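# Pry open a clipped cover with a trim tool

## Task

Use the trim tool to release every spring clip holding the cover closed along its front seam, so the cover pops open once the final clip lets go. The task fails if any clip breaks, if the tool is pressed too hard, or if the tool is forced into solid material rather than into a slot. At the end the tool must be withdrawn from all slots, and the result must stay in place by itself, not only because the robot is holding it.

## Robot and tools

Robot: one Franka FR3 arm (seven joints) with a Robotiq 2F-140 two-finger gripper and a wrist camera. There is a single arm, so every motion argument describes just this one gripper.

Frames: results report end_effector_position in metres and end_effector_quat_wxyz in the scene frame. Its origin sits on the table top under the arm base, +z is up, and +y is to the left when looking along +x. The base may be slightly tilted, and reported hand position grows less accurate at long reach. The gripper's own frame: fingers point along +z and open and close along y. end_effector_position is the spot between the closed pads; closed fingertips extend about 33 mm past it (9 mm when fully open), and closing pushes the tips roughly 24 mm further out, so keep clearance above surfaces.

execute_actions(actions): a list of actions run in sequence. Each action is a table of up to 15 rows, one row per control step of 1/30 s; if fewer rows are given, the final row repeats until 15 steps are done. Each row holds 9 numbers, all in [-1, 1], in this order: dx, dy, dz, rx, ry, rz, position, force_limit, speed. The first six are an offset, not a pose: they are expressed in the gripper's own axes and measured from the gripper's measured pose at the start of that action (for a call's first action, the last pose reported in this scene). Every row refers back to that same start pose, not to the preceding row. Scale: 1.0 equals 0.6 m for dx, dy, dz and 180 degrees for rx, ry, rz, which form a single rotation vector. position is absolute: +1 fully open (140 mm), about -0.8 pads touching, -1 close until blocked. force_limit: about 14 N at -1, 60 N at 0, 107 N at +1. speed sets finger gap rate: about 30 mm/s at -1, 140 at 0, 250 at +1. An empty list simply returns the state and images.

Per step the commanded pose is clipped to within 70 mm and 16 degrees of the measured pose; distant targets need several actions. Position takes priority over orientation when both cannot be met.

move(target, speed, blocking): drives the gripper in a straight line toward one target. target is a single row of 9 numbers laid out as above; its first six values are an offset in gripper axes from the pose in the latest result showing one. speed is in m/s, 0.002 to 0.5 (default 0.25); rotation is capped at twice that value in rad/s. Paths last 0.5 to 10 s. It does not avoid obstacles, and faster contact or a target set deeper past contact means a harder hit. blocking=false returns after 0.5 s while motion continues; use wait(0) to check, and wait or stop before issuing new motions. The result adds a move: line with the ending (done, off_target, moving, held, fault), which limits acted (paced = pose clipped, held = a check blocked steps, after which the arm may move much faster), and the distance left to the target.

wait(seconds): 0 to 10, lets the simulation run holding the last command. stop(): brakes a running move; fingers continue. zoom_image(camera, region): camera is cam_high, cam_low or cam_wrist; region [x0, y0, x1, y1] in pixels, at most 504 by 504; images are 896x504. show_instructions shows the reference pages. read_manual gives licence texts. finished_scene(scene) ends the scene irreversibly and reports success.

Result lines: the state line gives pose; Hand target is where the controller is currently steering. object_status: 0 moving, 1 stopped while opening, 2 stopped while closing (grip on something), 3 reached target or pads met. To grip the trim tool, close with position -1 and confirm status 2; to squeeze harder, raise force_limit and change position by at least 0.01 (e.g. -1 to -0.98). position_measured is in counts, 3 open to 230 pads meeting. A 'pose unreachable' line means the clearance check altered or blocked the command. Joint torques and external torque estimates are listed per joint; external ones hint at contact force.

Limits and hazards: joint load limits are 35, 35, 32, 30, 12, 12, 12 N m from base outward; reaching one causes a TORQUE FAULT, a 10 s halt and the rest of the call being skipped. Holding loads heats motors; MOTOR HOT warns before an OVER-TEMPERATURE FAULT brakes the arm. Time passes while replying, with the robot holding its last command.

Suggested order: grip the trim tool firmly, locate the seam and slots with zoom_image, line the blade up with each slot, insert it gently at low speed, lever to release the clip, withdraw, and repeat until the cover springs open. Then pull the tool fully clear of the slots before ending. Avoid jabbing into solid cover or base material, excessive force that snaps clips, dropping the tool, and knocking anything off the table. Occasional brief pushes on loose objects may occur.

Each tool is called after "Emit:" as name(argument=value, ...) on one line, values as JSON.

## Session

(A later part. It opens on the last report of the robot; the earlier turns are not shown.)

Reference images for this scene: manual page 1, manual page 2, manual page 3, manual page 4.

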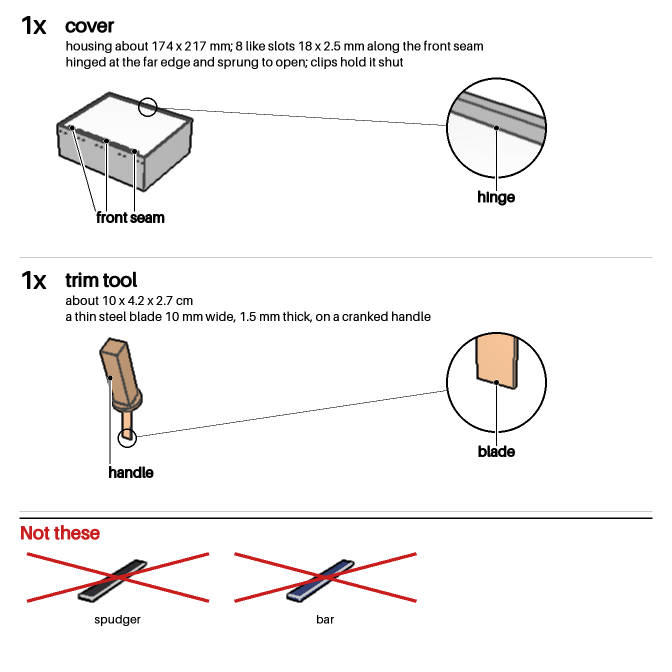

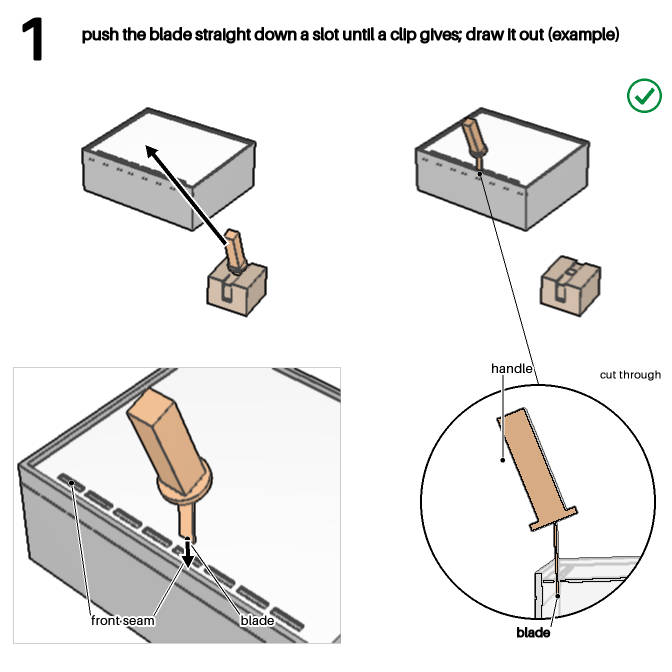

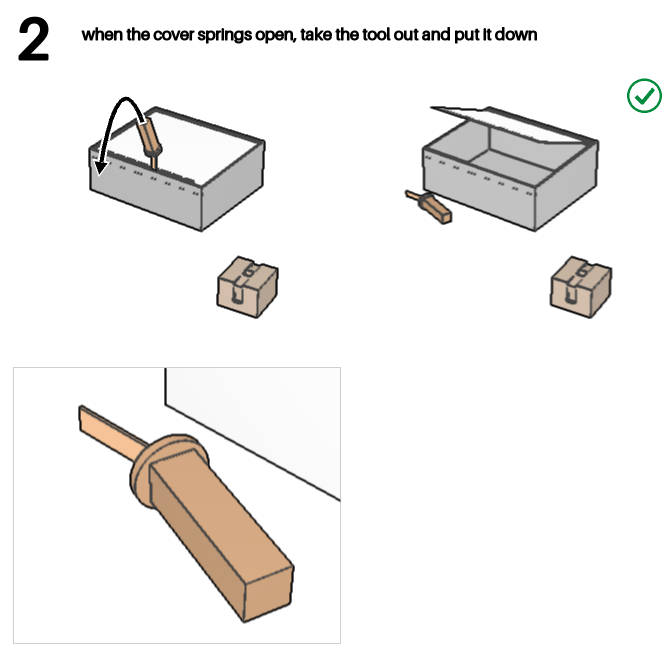

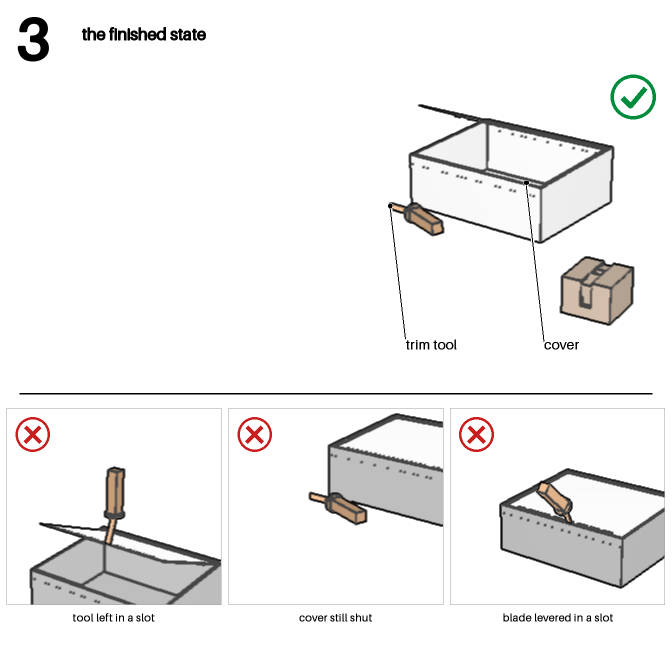

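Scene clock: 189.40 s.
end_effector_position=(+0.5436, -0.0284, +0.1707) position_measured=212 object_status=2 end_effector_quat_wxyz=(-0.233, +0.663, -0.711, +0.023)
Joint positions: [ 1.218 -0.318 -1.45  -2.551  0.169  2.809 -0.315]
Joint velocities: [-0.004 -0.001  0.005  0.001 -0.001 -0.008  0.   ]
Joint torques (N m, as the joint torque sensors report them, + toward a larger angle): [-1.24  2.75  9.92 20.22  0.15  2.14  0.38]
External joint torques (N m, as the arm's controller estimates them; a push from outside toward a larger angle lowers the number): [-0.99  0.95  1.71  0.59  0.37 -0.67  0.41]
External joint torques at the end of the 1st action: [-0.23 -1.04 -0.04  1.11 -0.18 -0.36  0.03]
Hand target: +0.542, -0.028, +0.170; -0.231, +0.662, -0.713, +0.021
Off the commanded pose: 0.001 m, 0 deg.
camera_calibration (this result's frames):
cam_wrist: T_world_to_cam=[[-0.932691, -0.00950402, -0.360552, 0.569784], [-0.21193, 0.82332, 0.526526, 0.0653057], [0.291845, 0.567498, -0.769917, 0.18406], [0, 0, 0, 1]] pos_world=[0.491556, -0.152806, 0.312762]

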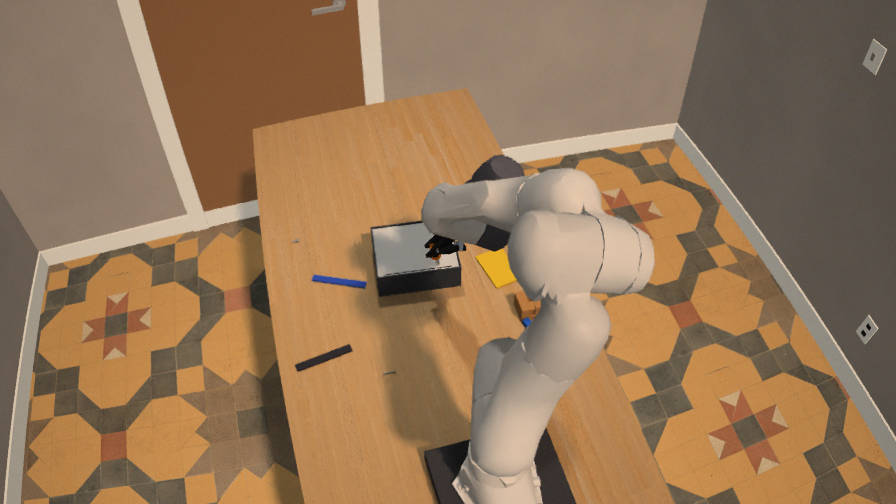

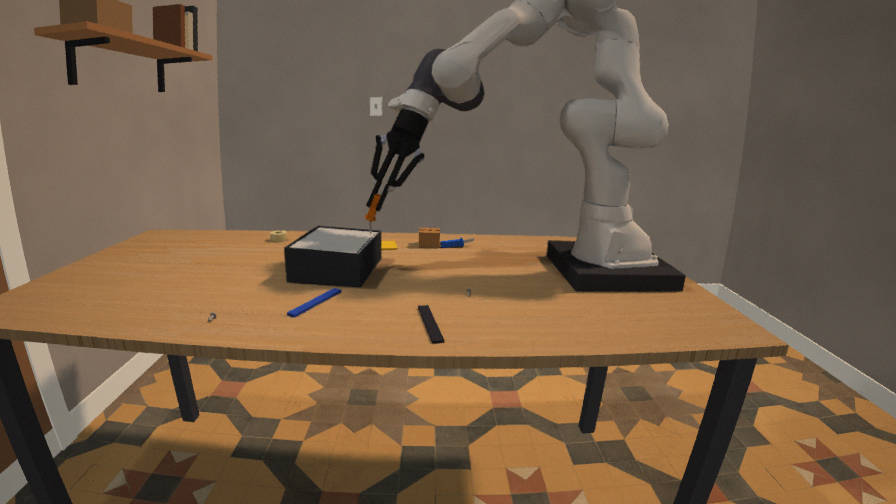

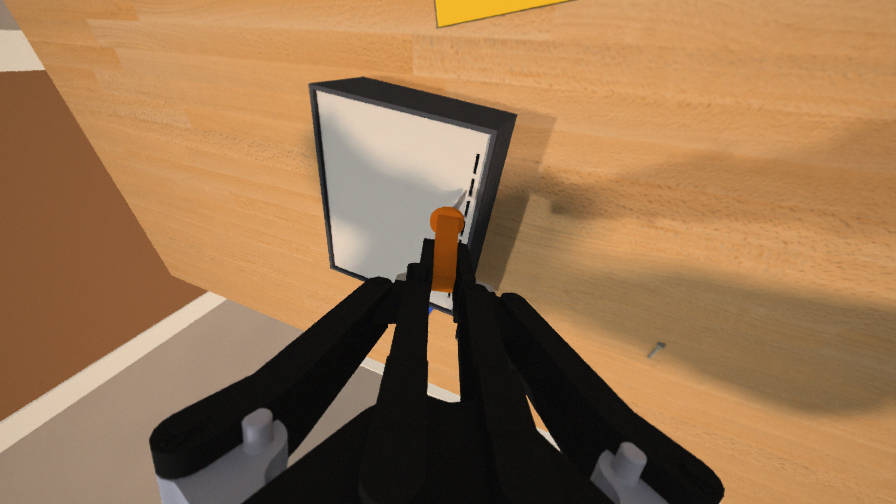

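Emit:
move(target=[-0.0135,0.0028,0.0039,-0.0018,-0.039,0.0008,-1,0.8,-0.6], speed=0.03)

Emit:
zoom_image(camera="cam_wrist", region=[446, 174, 486, 214])

Emit:
zoom_image(camera="cam_high", region=[400, 220, 480, 290])

Scene clock: 200.17 s.
end_effector_position=(+0.5435, -0.0198, +0.1711) position_measured=212 object_status=2 end_effector_quat_wxyz=(-0.274, +0.659, -0.700, -0.020)
Joint positions: [ 1.276 -0.451 -1.553 -2.529  0.152  2.769 -0.365]
Joint velocities: [ 0.005 -0.005 -0.002  0.001 -0.006 -0.006 -0.011]
Joint torques (N m, as the joint torque sensors report them, + toward a larger angle): [ 1.12  5.38 10.55 19.66 -1.37  1.92 -0.22]
External joint torques (N m, as the arm's controller estimates them; a push from outside toward a larger angle lowers the number): [ 1.26 -1.62 -1.38  1.23 -0.99 -0.62 -0.19]
Hand target: +0.543, -0.019, +0.171; -0.274, +0.664, -0.696, -0.020
Off the commanded pose: 0.001 m, 1 deg.
move: done
camera_calibration (this result's frames):
cam_wrist: T_world_to_cam=[[-0.930053, 0.0054725, -0.367384, 0.570001], [-0.239568, 0.749086, 0.617638, 0.0559994], [0.278582, 0.66245, -0.695379, 0.175809], [0, 0, 0, 1]] pos_world=[0.49457, -0.161532, 0.297076]

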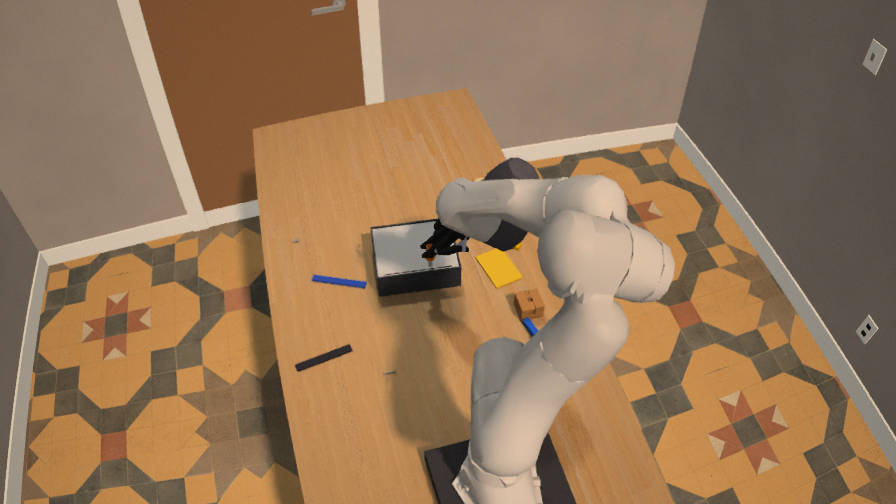

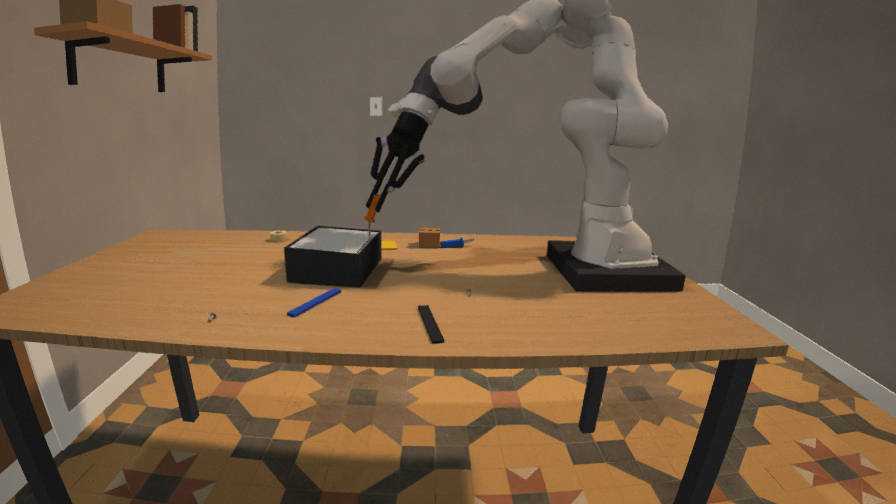

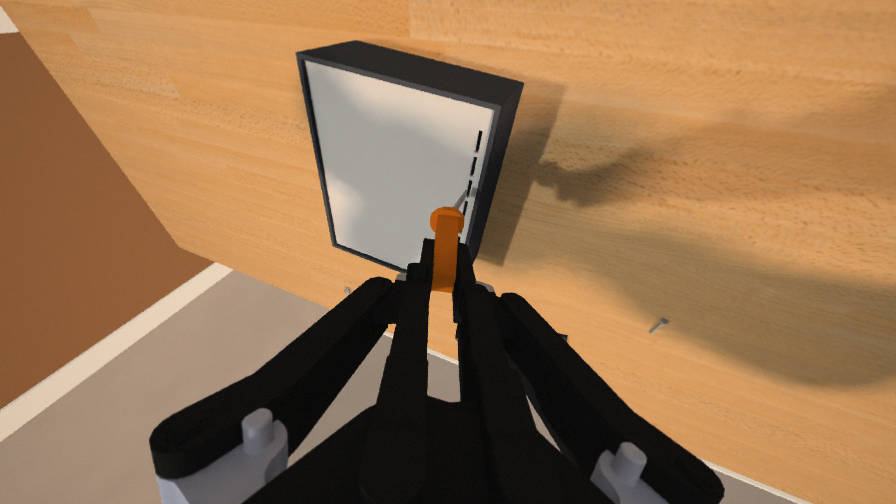

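Region (446, 174, 486, 214) of cam_wrist's 896x504 image, scaled by 12.600, with more detail than that image has.

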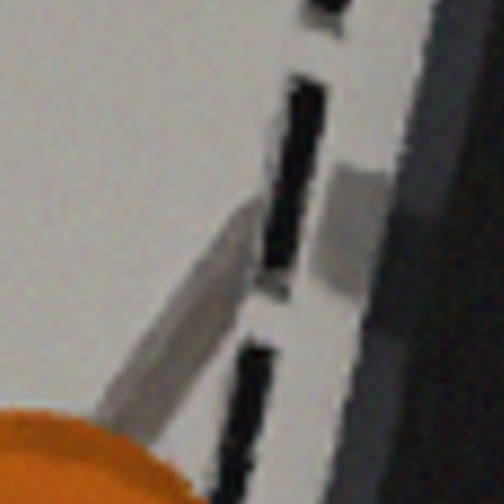

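Region (400, 220, 480, 290) of cam_high's 896x504 image, scaled by 6.300, with more detail than that image has; it fills the top 441 rows of this view, and the rest is white.

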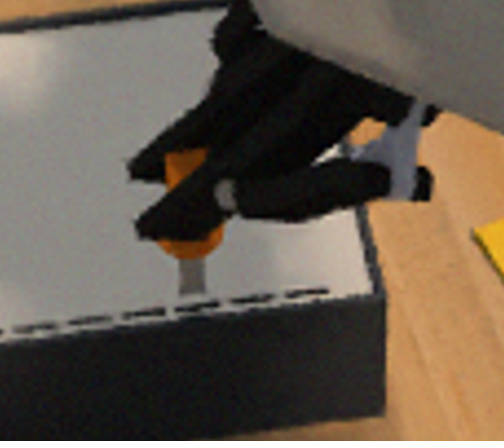

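Emit:
move(target=[0.0028,0.0017,0.0058,-0.0012,-0.0012,-0.003,-1,0.8,-0.6], speed=0.01)

Emit:
zoom_image(camera="cam_wrist", region=[446, 174, 486, 214])

Scene clock: 203.83 s.
end_effector_position=(+0.5424, -0.0193, +0.1666) position_measured=212 object_status=2 end_effector_quat_wxyz=(-0.273, +0.660, -0.699, -0.024)
Joint positions: [ 1.298 -0.455 -1.578 -2.527  0.151  2.767 -0.371]
Joint velocities: [ 0.005  0.001 -0.005  0.     0.001 -0.    -0.005]
Joint torques (N m, as the joint torque sensors report them, + toward a larger angle): [ 0.6   5.07 10.96 19.03 -1.14  2.86 -0.24]
External joint torques (N m, as the arm's controller estimates them; a push from outside toward a larger angle lowers the number): [ 0.75 -2.56 -1.04  0.81 -0.76  0.35 -0.21]
Hand target: +0.544, -0.020, +0.167; -0.275, +0.663, -0.697, -0.021
Off the commanded pose: 0.002 m, 1 deg.
move: done
camera_calibration (this result's frames):
cam_wrist: T_world_to_cam=[[-0.932276, 0.0021997, -0.361741, 0.56753], [-0.239324, 0.746112, 0.621321, 0.0573283], [0.271266, 0.665816, -0.695056, 0.176673], [0, 0, 0, 1]] pos_world=[0.494889, -0.161653, 0.292477]

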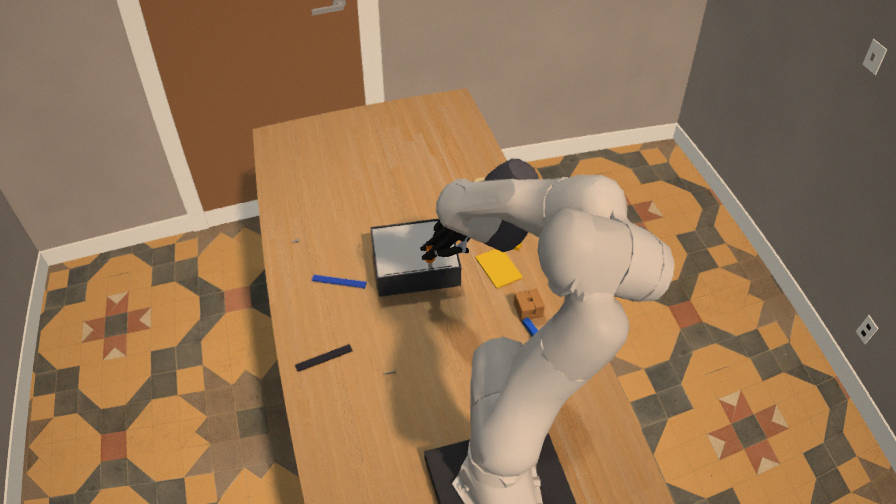

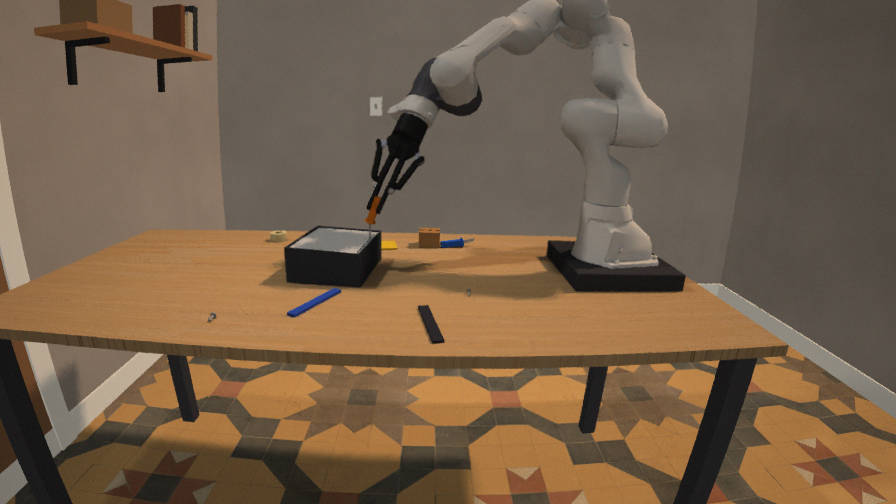

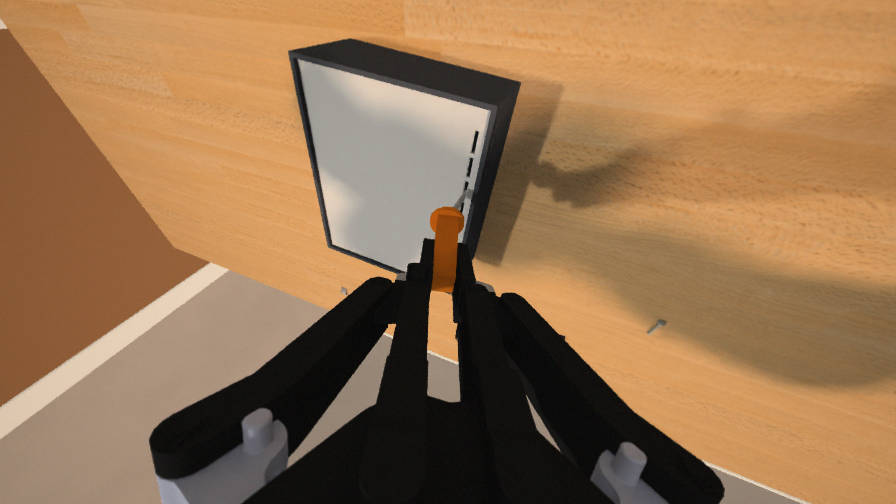

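Region (446, 174, 486, 214) of cam_wrist's 896x504 image, scaled by 12.600, with more detail than that image has.

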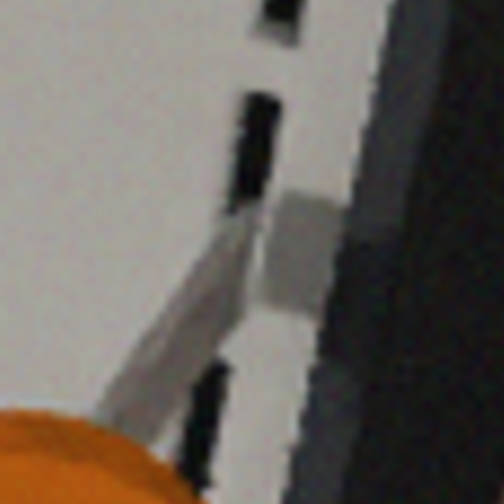

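Emit:
execute_actions(actions=[[[0.0044,-0.0024,-0.002,0.0015,0,-0.002,-1,0.8,-0.6]]])

Emit:
zoom_image(camera="cam_wrist", region=[446, 174, 486, 214])

Scene clock: 206.90 s.
end_effector_position=(+0.5425, -0.0198, +0.1665) position_measured=212 object_status=2 end_effector_quat_wxyz=(-0.274, +0.660, -0.699, -0.024)
Joint positions: [ 1.298 -0.456 -1.579 -2.526  0.151  2.767 -0.374]
Joint velocities: [ 0.    -0.001  0.001  0.002  0.     0.001 -0.002]
Joint torques (N m, as the joint torque sensors report them, + toward a larger angle): [-1.5   5.51 10.71 19.54 -1.07  2.64 -0.28]
External joint torques (N m, as the arm's controller estimates them; a push from outside toward a larger angle lowers the number): [-1.25 -2.12 -1.25  1.28 -0.7   0.12 -0.25]
Hand target: +0.543, -0.022, +0.167; -0.275, +0.661, -0.697, -0.021
Off the commanded pose: 0.003 m, 0 deg.
camera_calibration (this result's frames):
cam_wrist: T_world_to_cam=[[-0.931821, 0.00113422, -0.362915, 0.56751], [-0.241057, 0.745599, 0.621268, 0.0586993], [0.271294, 0.666394, -0.694492, 0.176842], [0, 0, 0, 1]] pos_world=[0.494992, -0.162256, 0.292306]

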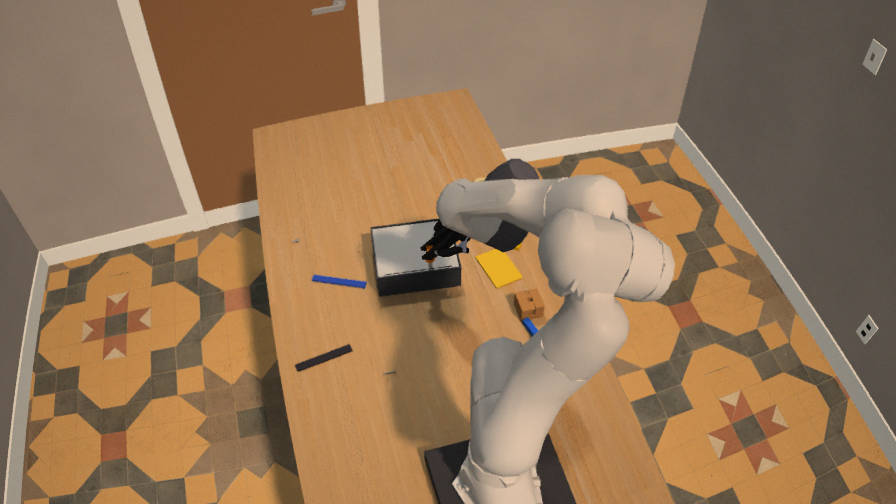

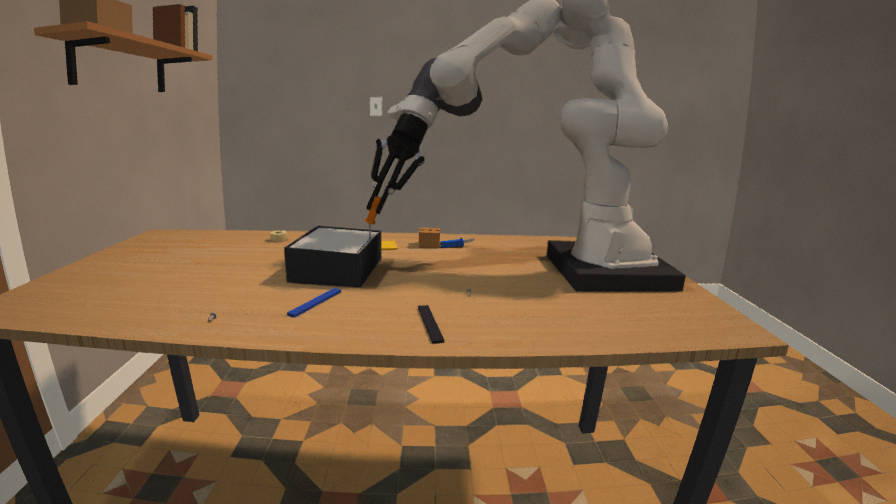

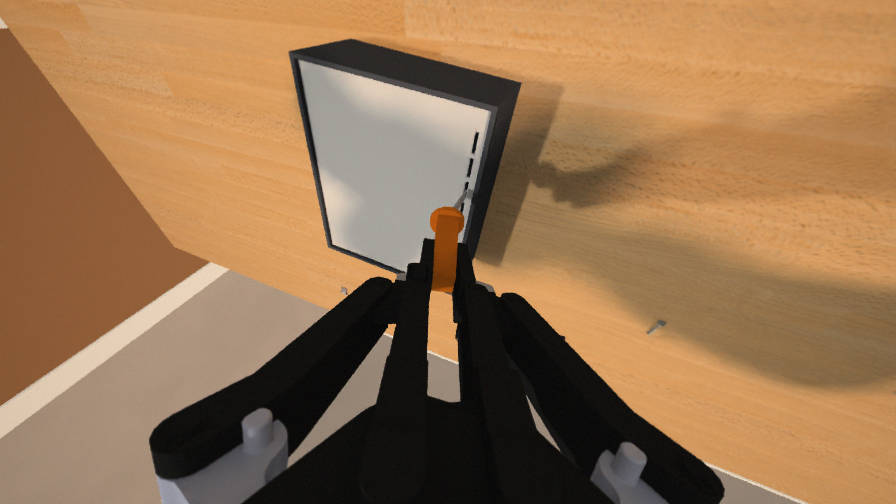

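Region (446, 174, 486, 214) of cam_wrist's 896x504 image, scaled by 12.600, with more detail than that image has.

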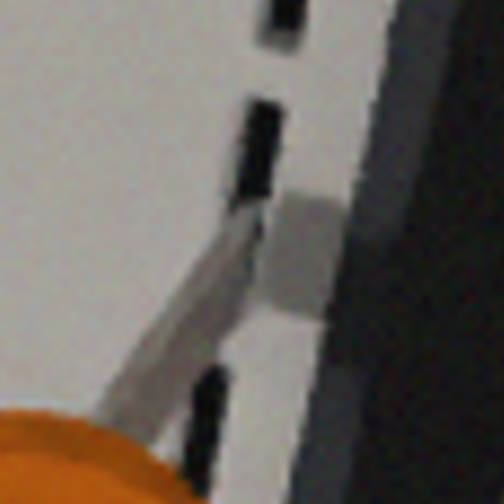

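Stiction. Larger command.

Emit:
execute_actions(actions=[[[0.0062,-0.0035,-0.003,0.002,0,-0.002,-1,0.8,-0.6]]])

Emit:
zoom_image(camera="cam_wrist", region=[446, 174, 486, 214])

Scene clock: 209.33 s.
end_effector_position=(+0.5430, -0.0217, +0.1668) position_measured=212 object_status=2 end_effector_quat_wxyz=(-0.275, +0.660, -0.699, -0.023)
Joint positions: [ 1.297 -0.459 -1.582 -2.525  0.151  2.767 -0.378]
Joint velocities: [ 0.001 -0.    -0.002  0.001  0.001 -0.001 -0.003]
Joint torques (N m, as the joint torque sensors report them, + toward a larger angle): [-1.5   5.73 10.94 19.74 -1.23  2.58 -0.17]
External joint torques (N m, as the arm's controller estimates them; a push from outside toward a larger angle lowers the number): [-1.21 -2.03 -1.04  1.53 -0.85  0.07 -0.15]
Hand target: +0.544, -0.024, +0.167; -0.276, +0.662, -0.697, -0.021
Off the commanded pose: 0.003 m, 0 deg.
camera_calibration (this result's frames):
cam_wrist: T_world_to_cam=[[-0.930918, 0.00188385, -0.365224, 0.56799], [-0.242279, 0.745103, 0.621388, 0.0607005], [0.2733, 0.666947, -0.693173, 0.176778], [0, 0, 0, 1]] pos_world=[0.495145, -0.164199, 0.292262]

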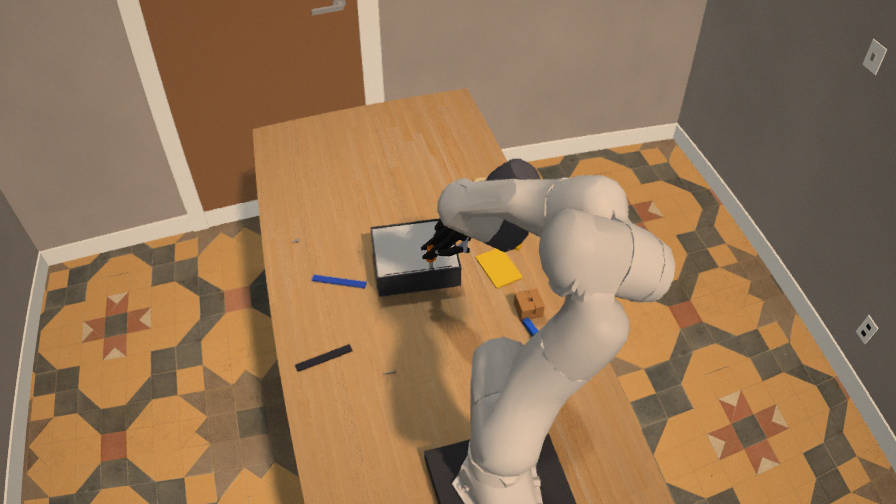

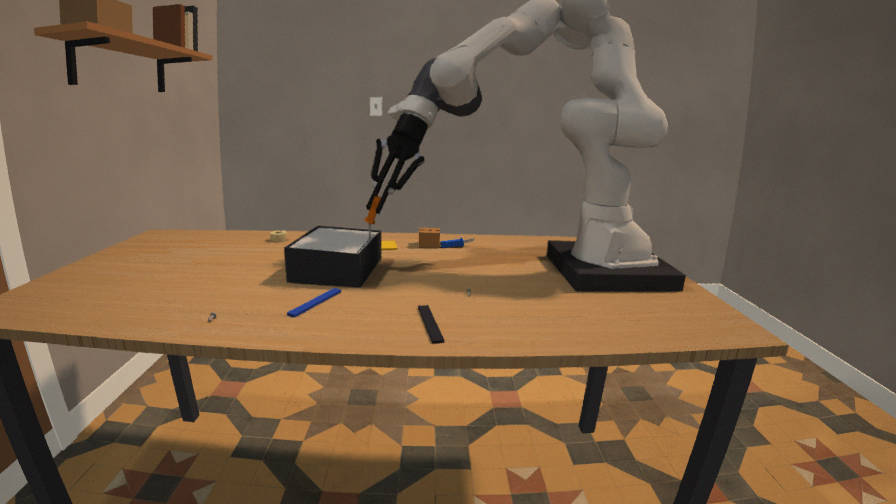

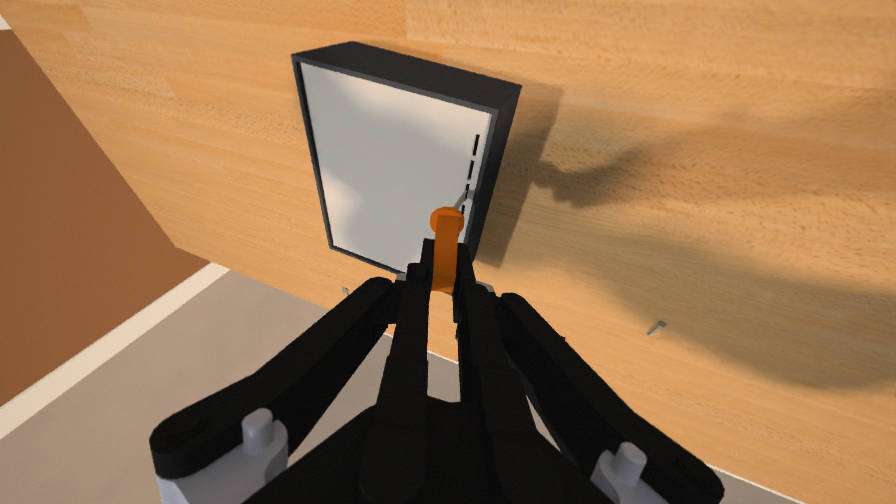

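Region (446, 174, 486, 214) of cam_wrist's 896x504 image, scaled by 12.600, with more detail than that image has.

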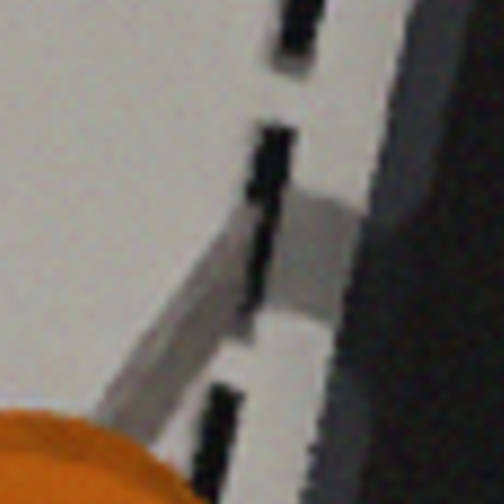

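Emit:
execute_actions(actions=[[[0.0015,-0.00075,0.0026,0.0012,0,-0.0006,-1,0.8,-0.6]]])

Emit:
zoom_image(camera="cam_wrist", region=[446, 174, 486, 214])

Scene clock: 212.53 s.
end_effector_position=(+0.5435, -0.0221, +0.1654) position_measured=212 object_status=2 end_effector_quat_wxyz=(-0.275, +0.660, -0.699, -0.022)
Joint positions: [ 1.305 -0.459 -1.59  -2.525  0.151  2.772 -0.379]
Joint velocities: [-0.002  0.    -0.001 -0.001  0.     0.002  0.   ]
Joint torques (N m, as the joint torque sensors report them, + toward a larger angle): [ 0.98  5.94 10.75 18.24 -0.45  3.03 -0.07]
External joint torques (N m, as the arm's controller estimates them; a push from outside toward a larger angle lowers the number): [ 1.29 -2.   -1.2   0.13 -0.07  0.53 -0.04]
Hand target: +0.544, -0.022, +0.165; -0.276, +0.660, -0.698, -0.021
Off the commanded pose: 0.001 m, 0 deg.
camera_calibration (this result's frames):
cam_wrist: T_world_to_cam=[[-0.930664, 0.00228157, -0.365869, 0.567897], [-0.242088, 0.745945, 0.620451, 0.0619929], [0.274334, 0.666004, -0.693671, 0.175478], [0, 0, 0, 1]] pos_world=[0.495389, -0.164408, 0.291037]

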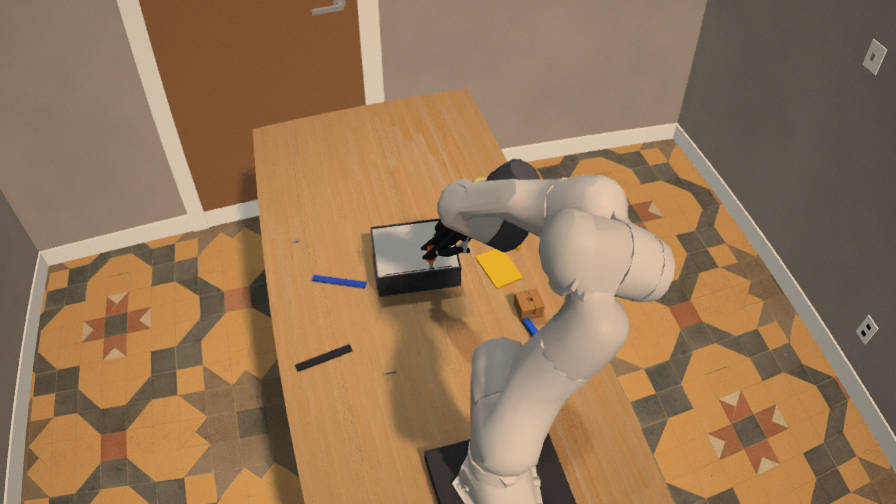

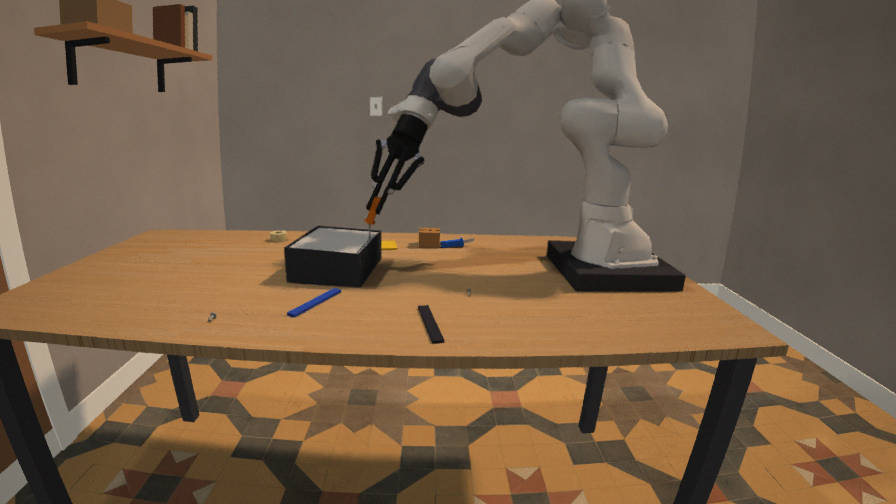

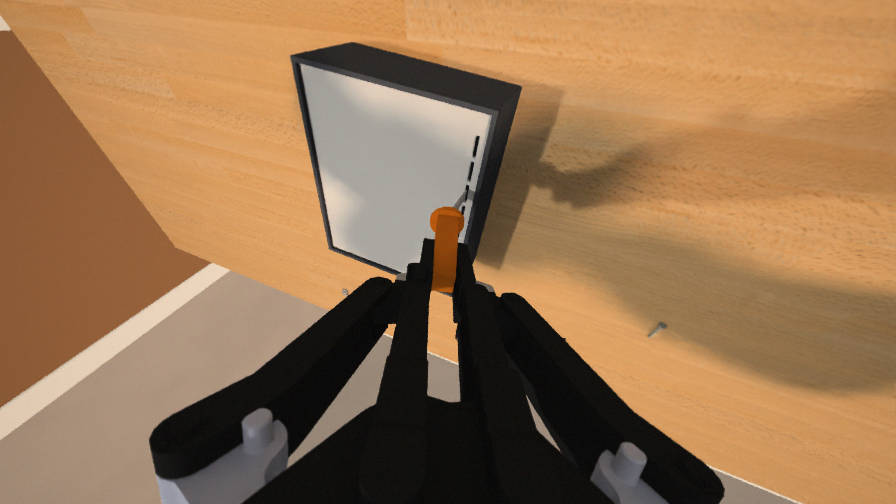

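Region (446, 174, 486, 214) of cam_wrist's 896x504 image, scaled by 12.600, with more detail than that image has.

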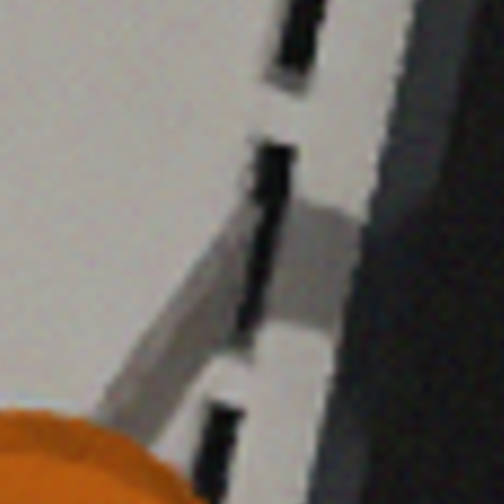

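Emit:
execute_actions(actions=[[[-0.0006,0.0021,-0.0011,-0.0006,0,0.0003,-1,0.8,-0.6]]])

Emit:
zoom_image(camera="cam_wrist", region=[446, 174, 486, 214])

Scene clock: 215.80 s.
end_effector_position=(+0.5433, -0.0226, +0.1660) position_measured=212 object_status=2 end_effector_quat_wxyz=(-0.275, +0.660, -0.699, -0.022)
Joint positions: [ 1.299 -0.459 -1.585 -2.526  0.151  2.772 -0.379]
Joint velocities: [ 0.     0.     0.     0.    -0.001  0.    -0.001]
Joint torques (N m, as the joint torque sensors report them, + toward a larger angle): [-1.61  8.17 14.05 18.34 -0.28  1.86  0.16]
External joint torques (N m, as the arm's controller estimates them; a push from outside toward a larger angle lowers the number): [-1.4   0.31  1.99  0.16  0.12 -0.65  0.19]
Hand target: +0.542, -0.022, +0.166; -0.274, +0.660, -0.699, -0.023
Off the commanded pose: 0.001 m, 0 deg.
camera_calibration (this result's frames):
cam_wrist: T_world_to_cam=[[-0.930242, 0.00333569, -0.366931, 0.567897], [-0.241898, 0.746346, 0.620043, 0.0619615], [0.275926, 0.665549, -0.693476, 0.175432], [0, 0, 0, 1]] pos_world=[0.494864, -0.164898, 0.291618]

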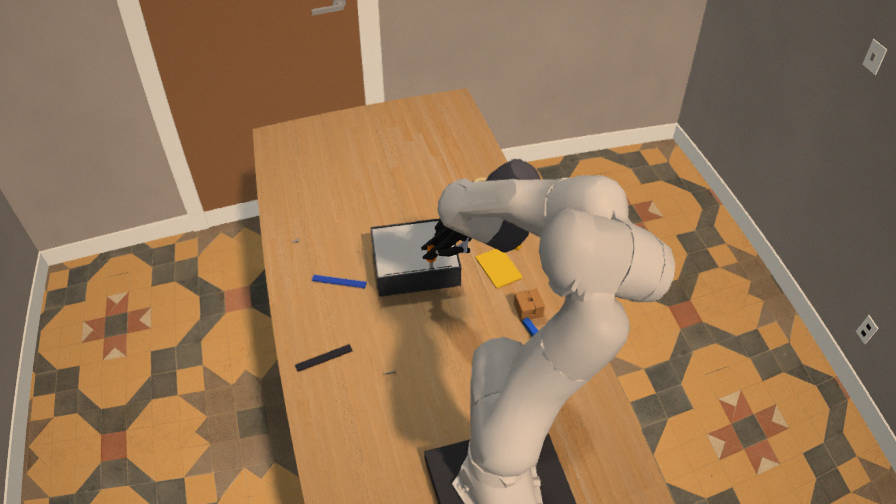

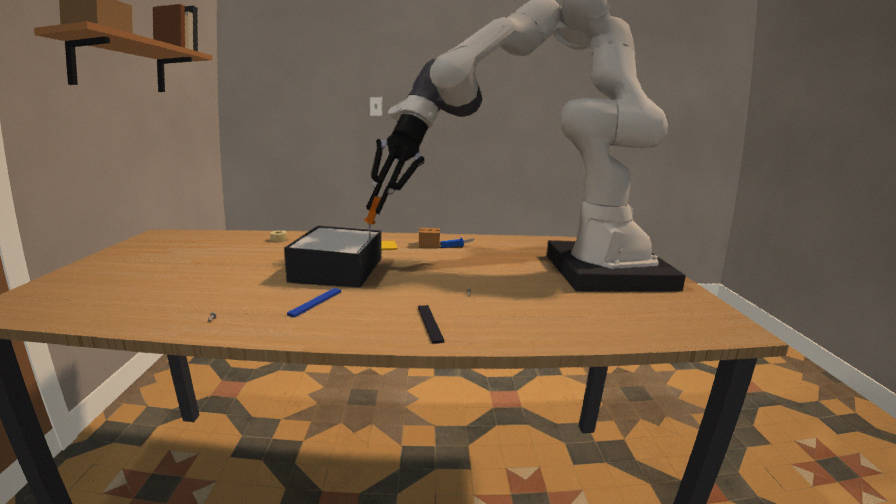

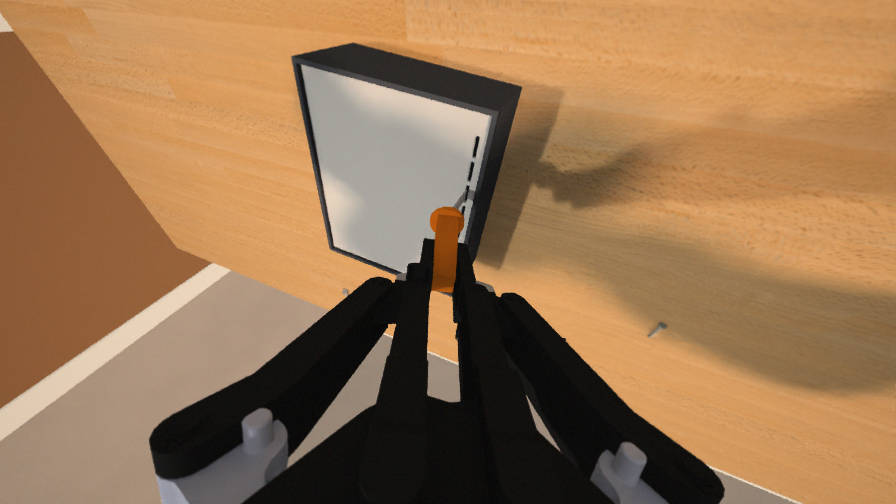

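Region (446, 174, 486, 214) of cam_wrist's 896x504 image, scaled by 12.600, with more detail than that image has.

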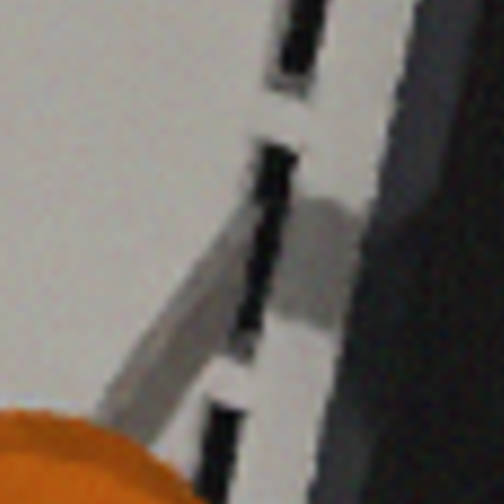

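Emit:
execute_actions(actions=[[[0.0003,0.0014,0.0014,0,0,0,-1,0.8,-0.6]]])

Emit:
zoom_image(camera="cam_wrist", region=[446, 174, 486, 214])

Scene clock: 218.37 s.
end_effector_position=(+0.5428, -0.0224, +0.1656) position_measured=212 object_status=2 end_effector_quat_wxyz=(-0.275, +0.660, -0.699, -0.022)
Joint positions: [ 1.299 -0.459 -1.586 -2.527  0.151  2.772 -0.379]
Joint velocities: [ 0.     0.001 -0.    -0.001 -0.    -0.001  0.001]
Joint torques (N m, as the joint torque sensors report them, + toward a larger angle): [ 0.94  7.04 10.81 18.09 -0.3   2.86  0.04]
External joint torques (N m, as the arm's controller estimates them; a push from outside toward a larger angle lowers the number): [ 1.08 -0.83 -1.3   0.02  0.1   0.37  0.07]
Hand target: +0.543, -0.022, +0.165; -0.275, +0.660, -0.699, -0.022
Off the commanded pose: 0.001 m, 0 deg.
camera_calibration (this result's frames):
cam_wrist: T_world_to_cam=[[-0.930584, 0.00311167, -0.366066, 0.567319], [-0.241569, 0.746122, 0.62044, 0.0616677], [0.27506, 0.665802, -0.693577, 0.175571], [0, 0, 0, 1]] pos_world=[0.494542, -0.164673, 0.291187]

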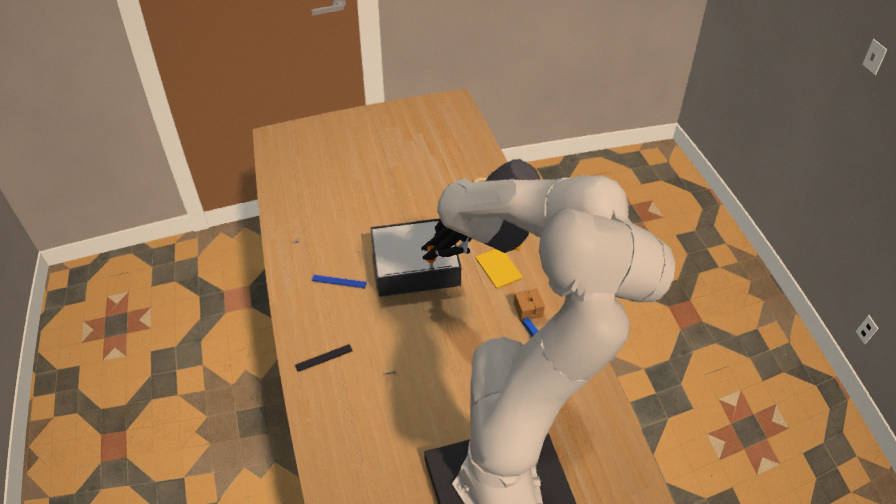

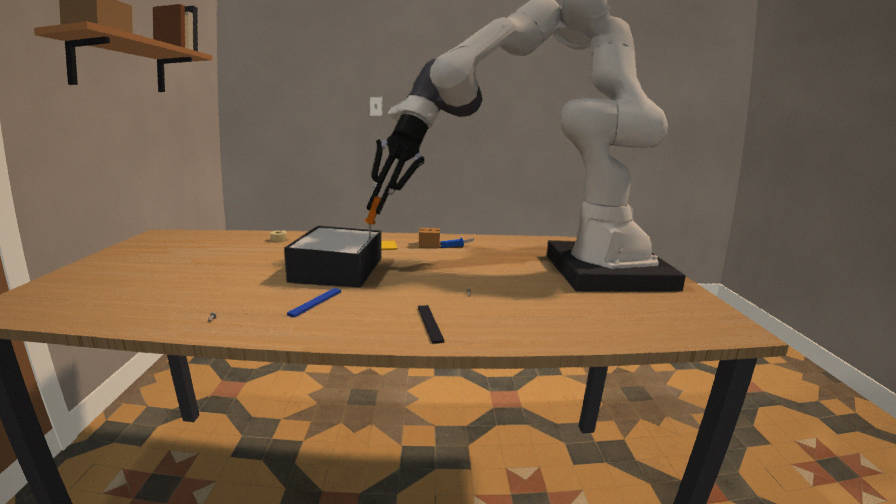

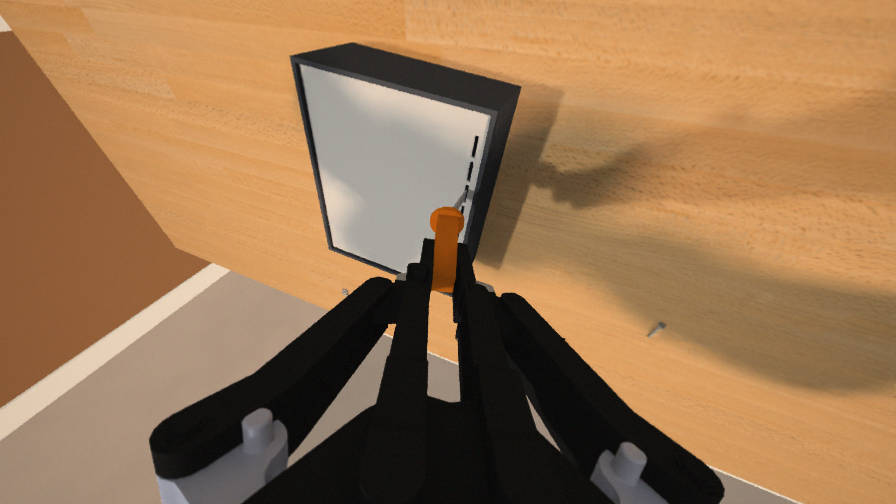

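Region (446, 174, 486, 214) of cam_wrist's 896x504 image, scaled by 12.600, with more detail than that image has.

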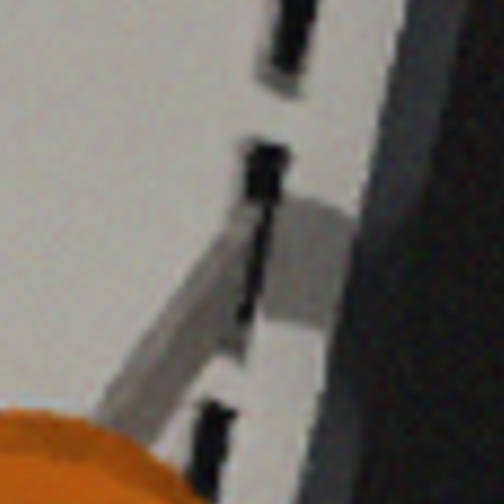

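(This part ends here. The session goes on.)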